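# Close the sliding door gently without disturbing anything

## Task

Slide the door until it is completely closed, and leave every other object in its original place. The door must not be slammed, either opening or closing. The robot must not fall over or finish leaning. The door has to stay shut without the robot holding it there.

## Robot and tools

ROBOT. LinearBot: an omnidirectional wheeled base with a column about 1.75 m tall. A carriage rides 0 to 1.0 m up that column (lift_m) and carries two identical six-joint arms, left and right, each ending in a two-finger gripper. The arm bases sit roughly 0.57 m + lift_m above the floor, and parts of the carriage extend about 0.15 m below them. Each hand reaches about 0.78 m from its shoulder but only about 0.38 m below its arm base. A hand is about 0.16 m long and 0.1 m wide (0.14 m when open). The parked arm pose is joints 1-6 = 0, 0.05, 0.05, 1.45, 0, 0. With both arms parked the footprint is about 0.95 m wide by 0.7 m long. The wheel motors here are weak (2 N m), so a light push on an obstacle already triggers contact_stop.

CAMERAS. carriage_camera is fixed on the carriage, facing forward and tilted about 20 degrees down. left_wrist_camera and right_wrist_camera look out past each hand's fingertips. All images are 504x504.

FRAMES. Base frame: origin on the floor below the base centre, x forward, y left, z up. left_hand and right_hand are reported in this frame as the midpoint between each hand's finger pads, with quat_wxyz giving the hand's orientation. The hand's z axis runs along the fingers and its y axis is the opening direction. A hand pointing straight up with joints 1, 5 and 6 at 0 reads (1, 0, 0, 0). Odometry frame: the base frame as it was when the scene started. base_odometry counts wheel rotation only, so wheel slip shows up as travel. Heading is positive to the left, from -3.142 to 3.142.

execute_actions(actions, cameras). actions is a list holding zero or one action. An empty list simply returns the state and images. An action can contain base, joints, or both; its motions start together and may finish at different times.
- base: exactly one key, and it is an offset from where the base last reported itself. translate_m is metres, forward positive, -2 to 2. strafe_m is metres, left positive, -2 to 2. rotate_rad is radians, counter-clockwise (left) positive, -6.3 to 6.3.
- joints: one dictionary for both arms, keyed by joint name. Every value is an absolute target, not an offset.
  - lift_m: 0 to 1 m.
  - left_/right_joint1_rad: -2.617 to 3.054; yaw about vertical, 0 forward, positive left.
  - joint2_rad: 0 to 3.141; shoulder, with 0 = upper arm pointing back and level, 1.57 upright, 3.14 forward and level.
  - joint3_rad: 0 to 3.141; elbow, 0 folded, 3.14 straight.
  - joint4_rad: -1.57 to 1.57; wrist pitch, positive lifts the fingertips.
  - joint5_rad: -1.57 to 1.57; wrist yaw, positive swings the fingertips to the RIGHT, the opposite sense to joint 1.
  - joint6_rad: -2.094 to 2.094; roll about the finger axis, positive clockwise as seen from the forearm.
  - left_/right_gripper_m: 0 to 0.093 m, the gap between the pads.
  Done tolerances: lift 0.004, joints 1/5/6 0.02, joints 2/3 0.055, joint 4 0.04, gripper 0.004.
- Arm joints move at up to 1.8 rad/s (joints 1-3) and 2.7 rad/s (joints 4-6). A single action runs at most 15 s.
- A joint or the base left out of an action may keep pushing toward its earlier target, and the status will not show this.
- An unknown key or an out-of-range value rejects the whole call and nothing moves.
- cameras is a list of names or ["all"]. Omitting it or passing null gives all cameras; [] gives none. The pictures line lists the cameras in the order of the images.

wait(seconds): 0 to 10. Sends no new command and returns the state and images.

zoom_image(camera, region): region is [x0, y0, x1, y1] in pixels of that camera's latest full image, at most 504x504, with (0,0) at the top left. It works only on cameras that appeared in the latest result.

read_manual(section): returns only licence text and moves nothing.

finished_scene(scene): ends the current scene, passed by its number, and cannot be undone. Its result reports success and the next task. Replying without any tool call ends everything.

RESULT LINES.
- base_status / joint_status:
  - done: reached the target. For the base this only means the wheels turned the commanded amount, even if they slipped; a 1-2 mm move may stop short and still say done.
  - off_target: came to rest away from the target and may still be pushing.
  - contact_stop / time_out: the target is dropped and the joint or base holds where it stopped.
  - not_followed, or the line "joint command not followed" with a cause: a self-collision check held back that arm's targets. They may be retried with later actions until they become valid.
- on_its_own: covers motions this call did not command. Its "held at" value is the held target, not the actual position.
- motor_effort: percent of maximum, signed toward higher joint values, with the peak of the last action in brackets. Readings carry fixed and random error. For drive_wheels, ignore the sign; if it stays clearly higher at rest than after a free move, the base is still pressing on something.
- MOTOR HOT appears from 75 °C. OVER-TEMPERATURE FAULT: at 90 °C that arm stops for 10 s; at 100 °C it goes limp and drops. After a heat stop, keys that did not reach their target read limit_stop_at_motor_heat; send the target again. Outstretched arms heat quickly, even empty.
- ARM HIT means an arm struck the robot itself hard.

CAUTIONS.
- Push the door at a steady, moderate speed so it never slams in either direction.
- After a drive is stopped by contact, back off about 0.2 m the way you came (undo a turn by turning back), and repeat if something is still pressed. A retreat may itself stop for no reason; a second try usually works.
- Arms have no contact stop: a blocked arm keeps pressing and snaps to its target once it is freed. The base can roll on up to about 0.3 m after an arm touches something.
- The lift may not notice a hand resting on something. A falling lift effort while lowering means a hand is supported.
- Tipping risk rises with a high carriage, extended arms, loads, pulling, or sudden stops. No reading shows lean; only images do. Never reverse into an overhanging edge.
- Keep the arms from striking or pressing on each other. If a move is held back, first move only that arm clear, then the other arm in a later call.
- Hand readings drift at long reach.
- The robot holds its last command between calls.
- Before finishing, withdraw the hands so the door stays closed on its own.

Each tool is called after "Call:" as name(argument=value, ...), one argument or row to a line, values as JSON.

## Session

Call:
execute_actions(
  actions=[],
)

Scene clock: 0.00 s.
base_odometry: x=+0.000 y=+0.000 heading=+0.000 (m, m, rad; odometry frame)
base_status: not commanded
joint_positions: lift_m=+0.299 left_joint1_rad=+0.015 left_joint2_rad=+0.047 left_joint3_rad=+0.013 left_joint4_rad=+1.495 left_joint5_rad=+0.000 left_joint6_rad=-0.009 left_gripper_m=+0.095 right_joint1_rad=+0.000 right_joint2_rad=+0.038 right_joint3_rad=+0.060 right_joint4_rad=+1.427 right_joint5_rad=-0.035 right_joint6_rad=-0.020 right_gripper_m=+0.095
joint_status: not commanded
motor_effort: lift_m=+26 drive_wheels=+5 (%)
left_hand: x=+0.3115 y=+0.3129 z=+1.3055 quat_wxyz=(+0.998, -0.001, +0.055, +0.003) (m; base frame)
right_hand: x=+0.3110 y=-0.3064 z=+1.3164 quat_wxyz=(+0.998, -0.018, +0.061, -0.009) (m; base frame)
pictures: carriage_camera, left_wrist_camera, right_wrist_camera
Images, in order (width x height): carriage_camera 504x504, left_wrist_camera 504x504, right_wrist_camera 504x504.

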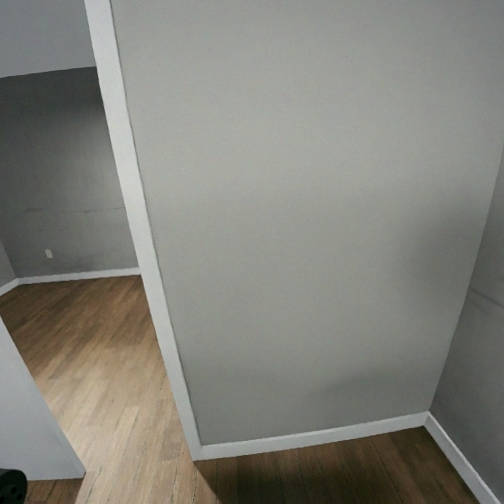

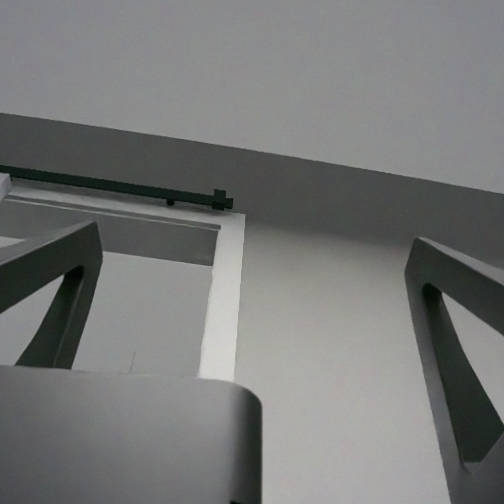

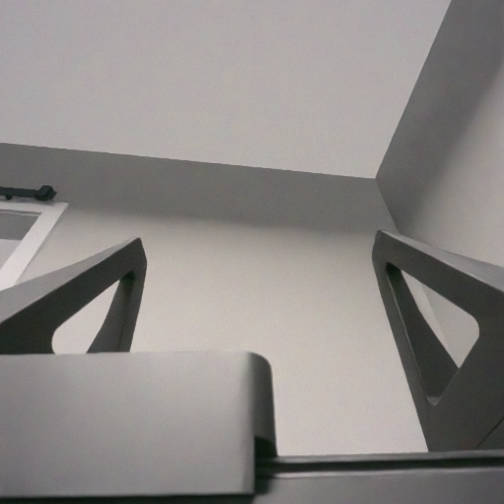

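Call:
execute_actions(
  actions=[
    {"base":{"rotate_rad":0.7}},
  ],
  cameras=["carriage_camera"],
)

Scene clock: 3.17 s.
base_odometry: x=+0.000 y=+0.000 heading=+0.698 (m, m, rad; odometry frame)
base_status: done
joint_positions: lift_m=+0.299 left_joint1_rad=+0.015 left_joint2_rad=+0.047 left_joint3_rad=+0.013 left_joint4_rad=+1.495 left_joint5_rad=+0.000 left_joint6_rad=-0.009 left_gripper_m=+0.095 right_joint1_rad=+0.000 right_joint2_rad=+0.038 right_joint3_rad=+0.060 right_joint4_rad=+1.427 right_joint5_rad=-0.035 right_joint6_rad=-0.020 right_gripper_m=+0.095
joint_status: not commanded
motor_effort: lift_m=+26(26) drive_wheels=+24(46) (%)
left_hand: x=+0.3115 y=+0.3129 z=+1.3055 quat_wxyz=(+0.998, -0.001, +0.055, +0.003) (m; base frame)
right_hand: x=+0.3111 y=-0.3064 z=+1.3164 quat_wxyz=(+0.998, -0.018, +0.061, -0.009) (m; base frame)
pictures: carriage_camera
Images, in order (width x height): carriage_camera 504x504.

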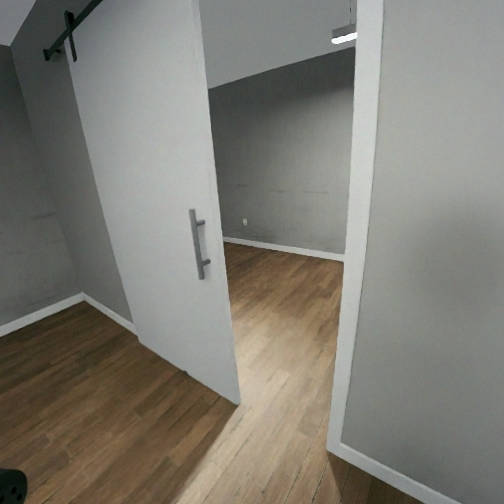

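Call:
execute_actions(
  actions=[
    {"base":{"rotate_rad":-0.55},"joints":{"lift_m":0,"left_joint2_rad":1.4,"left_joint3_rad":1.4,"left_joint4_rad":0,"left_joint5_rad":0,"left_joint6_rad":0,"left_gripper_m":0}},
  ],
  cameras=[],
)

Call:
execute_actions(
  actions=[
    {"base":{"strafe_m":0.55}},
  ],
  cameras=["carriage_camera","left_wrist_camera"],
)

Scene clock: 11.13 s.
base_odometry: x=+0.000 y=+0.000 heading=+0.150 (m, m, rad; odometry frame)
base_status: done
joint_positions: lift_m=+0.000 left_joint1_rad=+0.015 left_joint2_rad=+1.412 left_joint3_rad=+1.373 left_joint4_rad=-0.012 left_joint5_rad=+0.000 left_joint6_rad=-0.005 left_gripper_m=+0.001 right_joint1_rad=+0.000 right_joint2_rad=+0.038 right_joint3_rad=+0.060 right_joint4_rad=+1.427 right_joint5_rad=-0.035 right_joint6_rad=-0.020 right_gripper_m=+0.095
joint_status: all done
motor_effort: lift_m=+23(23) drive_wheels=-24(54) (%)
left_hand: x=+0.7521 y=+0.3196 z=+0.9970 quat_wxyz=(+0.689, -0.007, +0.725, +0.004) (m; base frame)
right_hand: x=+0.3111 y=-0.3064 z=+1.0175 quat_wxyz=(+0.998, -0.018, +0.061, -0.009) (m; base frame)
pictures: none
No camera images: the call's "cameras" was empty. Leave "cameras" out to get every camera's image.

Scene clock: 14.50 s.
base_odometry: x=-0.082 y=+0.544 heading=+0.150 (m, m, rad; odometry frame)
base_status: done
joint_positions: lift_m=+0.000 left_joint1_rad=+0.015 left_joint2_rad=+1.412 left_joint3_rad=+1.373 left_joint4_rad=-0.011 left_joint5_rad=+0.000 left_joint6_rad=-0.005 left_gripper_m=+0.001 right_joint1_rad=+0.000 right_joint2_rad=+0.038 right_joint3_rad=+0.060 right_joint4_rad=+1.426 right_joint5_rad=-0.035 right_joint6_rad=-0.020 right_gripper_m=+0.095
joint_status: not commanded
motor_effort: lift_m=+23(23) drive_wheels=-5(49) (%)
left_hand: x=+0.7521 y=+0.3196 z=+0.9971 quat_wxyz=(+0.689, -0.007, +0.724, +0.004) (m; base frame)
right_hand: x=+0.3115 y=-0.3064 z=+1.0175 quat_wxyz=(+0.998, -0.018, +0.062, -0.009) (m; base frame)
pictures: carriage_camera, left_wrist_camera
Images, in order (width x height): carriage_camera 504x504, left_wrist_camera 504x504.

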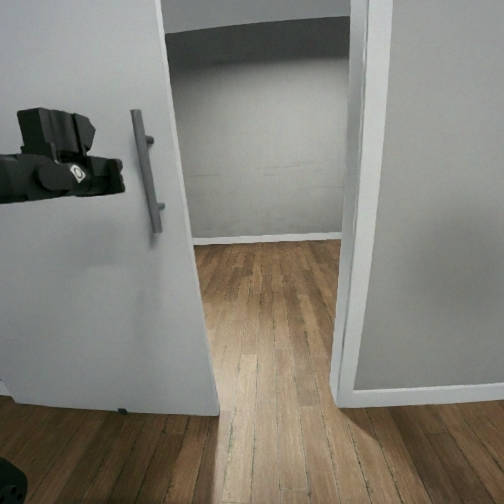

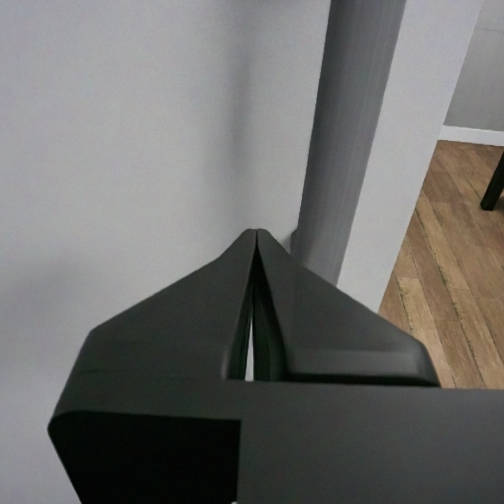

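Call:
execute_actions(
  actions=[
    {"base":{"translate_m":0.09},"joints":{"left_joint1_rad":0.08}},
  ],
  cameras=["carriage_camera","left_wrist_camera"],
)

Scene clock: 17.50 s.
base_odometry: x=+0.007 y=+0.558 heading=+0.151 (m, m, rad; odometry frame)
base_status: done
joint_positions: lift_m=+0.000 left_joint1_rad=+0.079 left_joint2_rad=+1.411 left_joint3_rad=+1.373 left_joint4_rad=-0.011 left_joint5_rad=+0.000 left_joint6_rad=-0.005 left_gripper_m=+0.001 right_joint1_rad=+0.000 right_joint2_rad=+0.038 right_joint3_rad=+0.060 right_joint4_rad=+1.426 right_joint5_rad=-0.035 right_joint6_rad=-0.020 right_gripper_m=+0.095
joint_status: all done
motor_effort: lift_m=+23(23) drive_wheels=-12(40) (%)
left_hand: x=+0.7505 y=+0.3494 z=+0.9976 quat_wxyz=(+0.689, -0.030, +0.723, +0.025) (m; base frame)
right_hand: x=+0.3114 y=-0.3064 z=+1.0175 quat_wxyz=(+0.998, -0.018, +0.061, -0.009) (m; base frame)
pictures: carriage_camera, left_wrist_camera
Images, in order (width x height): carriage_camera 504x504, left_wrist_camera 504x504.

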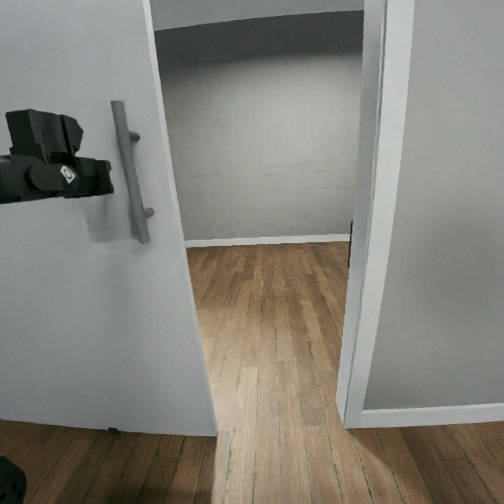

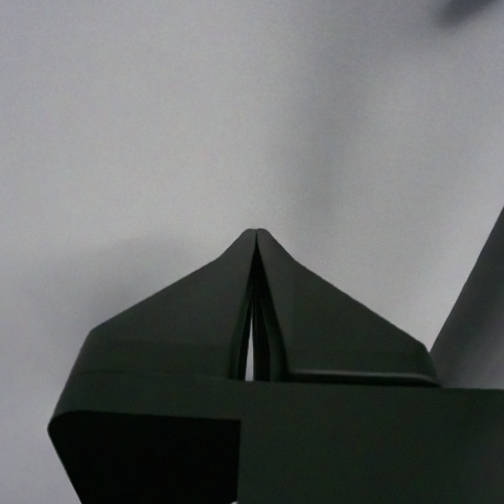

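Call:
execute_actions(
  actions=[
    {"base":{"strafe_m":-0.3},"joints":{"left_joint1_rad":-0.05,"left_joint5_rad":0.25}},
  ],
  cameras=["carriage_camera","left_wrist_camera"],
)

Scene clock: 21.87 s.
base_odometry: x=+0.053 y=+0.261 heading=+0.151 (m, m, rad; odometry frame)
base_status: done
joint_positions: lift_m=+0.000 left_joint1_rad=-0.044 left_joint2_rad=+1.392 left_joint3_rad=+1.373 left_joint4_rad=-0.024 left_joint5_rad=+0.240 left_joint6_rad=-0.006 left_gripper_m=+0.001 right_joint1_rad=+0.000 right_joint2_rad=+0.038 right_joint3_rad=+0.060 right_joint4_rad=+1.426 right_joint5_rad=-0.035 right_joint6_rad=-0.020 right_gripper_m=+0.095
joint_status: all done
motor_effort: lift_m=+23(23) drive_wheels=-6(70) (%)
left_hand: x=+0.7391 y=+0.2513 z=+1.0027 quat_wxyz=(+0.684, +0.097, +0.715, -0.104) (m; base frame)
right_hand: x=+0.3114 y=-0.3065 z=+1.0175 quat_wxyz=(+0.998, -0.018, +0.061, -0.009) (m; base frame)
pictures: carriage_camera, left_wrist_camera
Images, in order (width x height): carriage_camera 504x504, left_wrist_camera 504x504.

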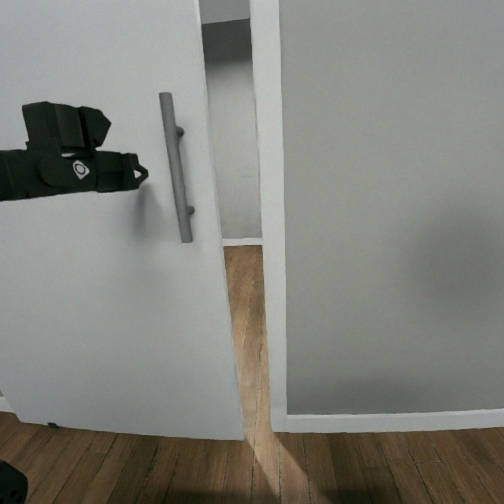

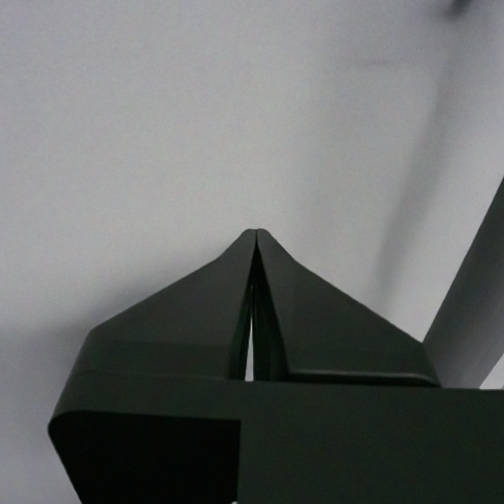

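Call:
execute_actions(
  actions=[
    {"base":{"strafe_m":-0.12},"joints":{"left_joint1_rad":-0.07,"left_joint5_rad":0.28}},
  ],
  cameras=["carriage_camera"],
)

Call:
execute_actions(
  actions=[
    {"base":{"strafe_m":-0.06},"joints":{"left_joint1_rad":-0.09,"left_joint5_rad":0.25}},
  ],
  cameras=["carriage_camera"],
)

Scene clock: 26.07 s.
base_odometry: x=+0.071 y=+0.143 heading=+0.152 (m, m, rad; odometry frame)
base_status: done
joint_positions: lift_m=+0.000 left_joint1_rad=-0.039 left_joint2_rad=+1.390 left_joint3_rad=+1.373 left_joint4_rad=-0.020 left_joint5_rad=+0.210 left_joint6_rad=+0.000 left_gripper_m=+0.001 right_joint1_rad=+0.000 right_joint2_rad=+0.038 right_joint3_rad=+0.060 right_joint4_rad=+1.426 right_joint5_rad=-0.035 right_joint6_rad=-0.020 right_gripper_m=+0.095
joint_status: left_joint1_rad off_target (ended at -0.040, target -0.070); left_joint5_rad off_target (ended at +0.210, target +0.280)
motor_effort: lift_m=+23(23) drive_wheels=+4(45) (%)
left_hand: x=+0.7400 y=+0.2585 z=+1.0048 quat_wxyz=(+0.689, +0.087, +0.714, -0.089) (m; base frame)
right_hand: x=+0.3114 y=-0.3065 z=+1.0175 quat_wxyz=(+0.998, -0.018, +0.061, -0.009) (m; base frame)
pictures: carriage_camera
Images, in order (width x height): carriage_camera 504x504.

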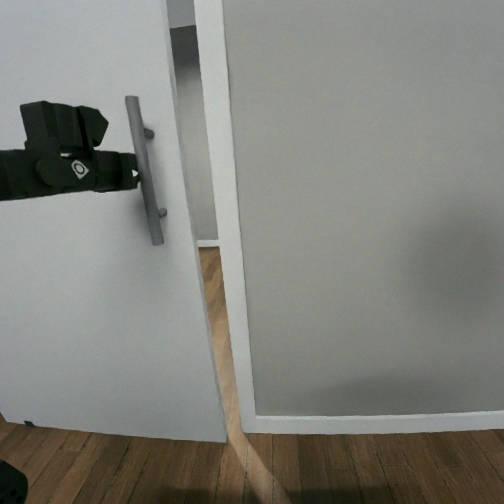

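Scene clock: 27.77 s.
base_odometry: x=+0.080 y=+0.083 heading=+0.152 (m, m, rad; odometry frame)
base_status: done
joint_positions: lift_m=+0.000 left_joint1_rad=-0.067 left_joint2_rad=+1.390 left_joint3_rad=+1.373 left_joint4_rad=-0.020 left_joint5_rad=+0.197 left_joint6_rad=-0.001 left_gripper_m=+0.001 right_joint1_rad=+0.000 right_joint2_rad=+0.038 right_joint3_rad=+0.060 right_joint4_rad=+1.426 right_joint5_rad=-0.035 right_joint6_rad=-0.020 right_gripper_m=+0.095
joint_status: left_joint1_rad off_target (ended at -0.066, target -0.090); left_joint5_rad off_target (ended at +0.196, target +0.250)
motor_effort: lift_m=+23(23) drive_wheels=+3(51) (%)
left_hand: x=+0.7390 y=+0.2482 z=+1.0048 quat_wxyz=(+0.688, +0.091, +0.714, -0.094) (m; base frame)
right_hand: x=+0.3114 y=-0.3065 z=+1.0175 quat_wxyz=(+0.998, -0.018, +0.061, -0.009) (m; base frame)
pictures: carriage_camera
Images, in order (width x height): carriage_camera 504x504.

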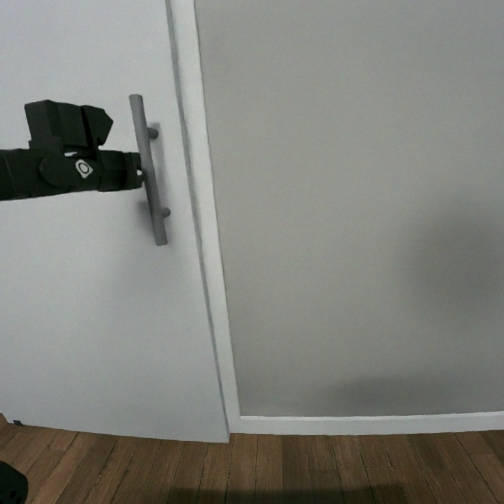

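Call:
execute_actions(
  actions=[
    {"base":{"strafe_m":-0.05},"joints":{"left_joint1_rad":-0.07,"left_joint5_rad":0.28}},
  ],
  cameras=["carriage_camera"],
)

Call:
execute_actions(
  actions=[
    {"base":{"strafe_m":-0.04},"joints":{"left_joint1_rad":-0.09,"left_joint5_rad":0.25}},
  ],
  cameras=["carriage_camera"],
)

Scene clock: 31.57 s.
base_odometry: x=+0.088 y=+0.034 heading=+0.152 (m, m, rad; odometry frame)
base_status: done
joint_positions: lift_m=+0.000 left_joint1_rad=-0.034 left_joint2_rad=+1.390 left_joint3_rad=+1.373 left_joint4_rad=-0.016 left_joint5_rad=+0.197 left_joint6_rad=+0.002 left_gripper_m=+0.001 right_joint1_rad=+0.000 right_joint2_rad=+0.038 right_joint3_rad=+0.060 right_joint4_rad=+1.426 right_joint5_rad=-0.035 right_joint6_rad=-0.020 right_gripper_m=+0.095
joint_status: left_joint1_rad off_target (ended at -0.035, target -0.070); left_joint5_rad off_target (ended at +0.197, target +0.280)
motor_effort: lift_m=+23(23) drive_wheels=+4(48) (%)
left_hand: x=+0.7409 y=+0.2630 z=+1.0056 quat_wxyz=(+0.691, +0.081, +0.714, -0.082) (m; base frame)
right_hand: x=+0.3114 y=-0.3065 z=+1.0175 quat_wxyz=(+0.998, -0.018, +0.061, -0.009) (m; base frame)
pictures: carriage_camera
Images, in order (width x height): carriage_camera 504x504.

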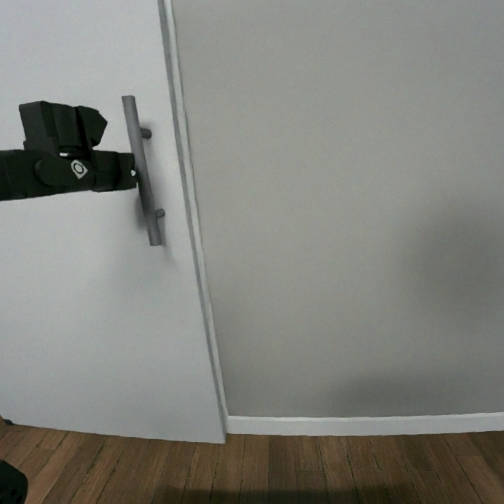

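Scene clock: 32.73 s.
base_odometry: x=+0.094 y=-0.005 heading=+0.153 (m, m, rad; odometry frame)
base_status: done
joint_positions: lift_m=+0.000 left_joint1_rad=-0.007 left_joint2_rad=+1.382 left_joint3_rad=+1.373 left_joint4_rad=-0.034 left_joint5_rad=+0.027 left_joint6_rad=-0.004 left_gripper_m=+0.001 right_joint1_rad=+0.000 right_joint2_rad=+0.038 right_joint3_rad=+0.060 right_joint4_rad=+1.426 right_joint5_rad=-0.035 right_joint6_rad=-0.020 right_gripper_m=+0.095
joint_status: left_joint1_rad off_target (ended at -0.006, target -0.090); left_joint5_rad off_target (ended at +0.027, target +0.250)
motor_effort: lift_m=+23(23) drive_wheels=+14(52) (%)
left_hand: x=+0.7429 y=+0.3049 z=+1.0048 quat_wxyz=(+0.692, +0.010, +0.722, -0.013) (m; base frame)
right_hand: x=+0.3114 y=-0.3065 z=+1.0175 quat_wxyz=(+0.998, -0.018, +0.061, -0.009) (m; base frame)
pictures: carriage_camera
Images, in order (width x height): carriage_camera 504x504.

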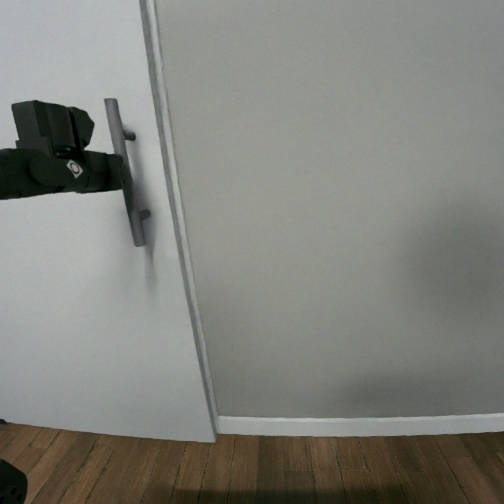

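Call:
execute_actions(
  actions=[
    {"joints":{"left_joint1_rad":0.08,"left_joint5_rad":0.0}},
  ],
  cameras=["carriage_camera"],
)

Call:
finished_scene(
  scene=2,
)

Scene clock: 35.50 s.
base_odometry: x=+0.094 y=-0.005 heading=+0.152 (m, m, rad; odometry frame)
base_status: not commanded
joint_positions: lift_m=+0.000 left_joint1_rad=+0.079 left_joint2_rad=+1.389 left_joint3_rad=+1.373 left_joint4_rad=-0.025 left_joint5_rad=-0.010 left_joint6_rad=-0.004 left_gripper_m=+0.001 right_joint1_rad=+0.000 right_joint2_rad=+0.038 right_joint3_rad=+0.060 right_joint4_rad=+1.426 right_joint5_rad=-0.035 right_joint6_rad=-0.020 right_gripper_m=+0.095
joint_status: all done
motor_effort: lift_m=+23(23) drive_wheels=+4(14) (%)
left_hand: x=+0.7436 y=+0.3507 z=+1.0038 quat_wxyz=(+0.692, -0.033, +0.721, +0.030) (m; base frame)
right_hand: x=+0.3114 y=-0.3065 z=+1.0175 quat_wxyz=(+0.998, -0.018, +0.061, -0.009) (m; base frame)
pictures: carriage_camera
Images, in order (width x height): carriage_camera 504x504.

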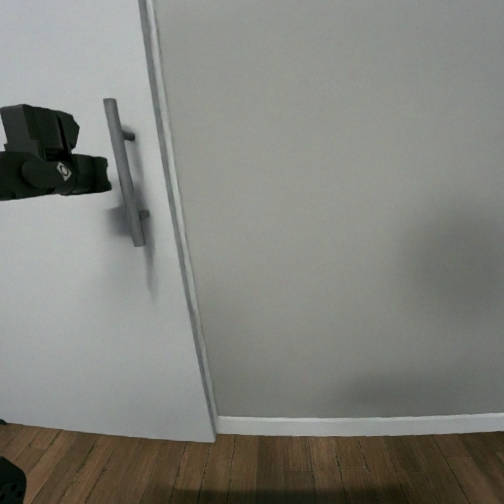

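The scene is finished: the task was done.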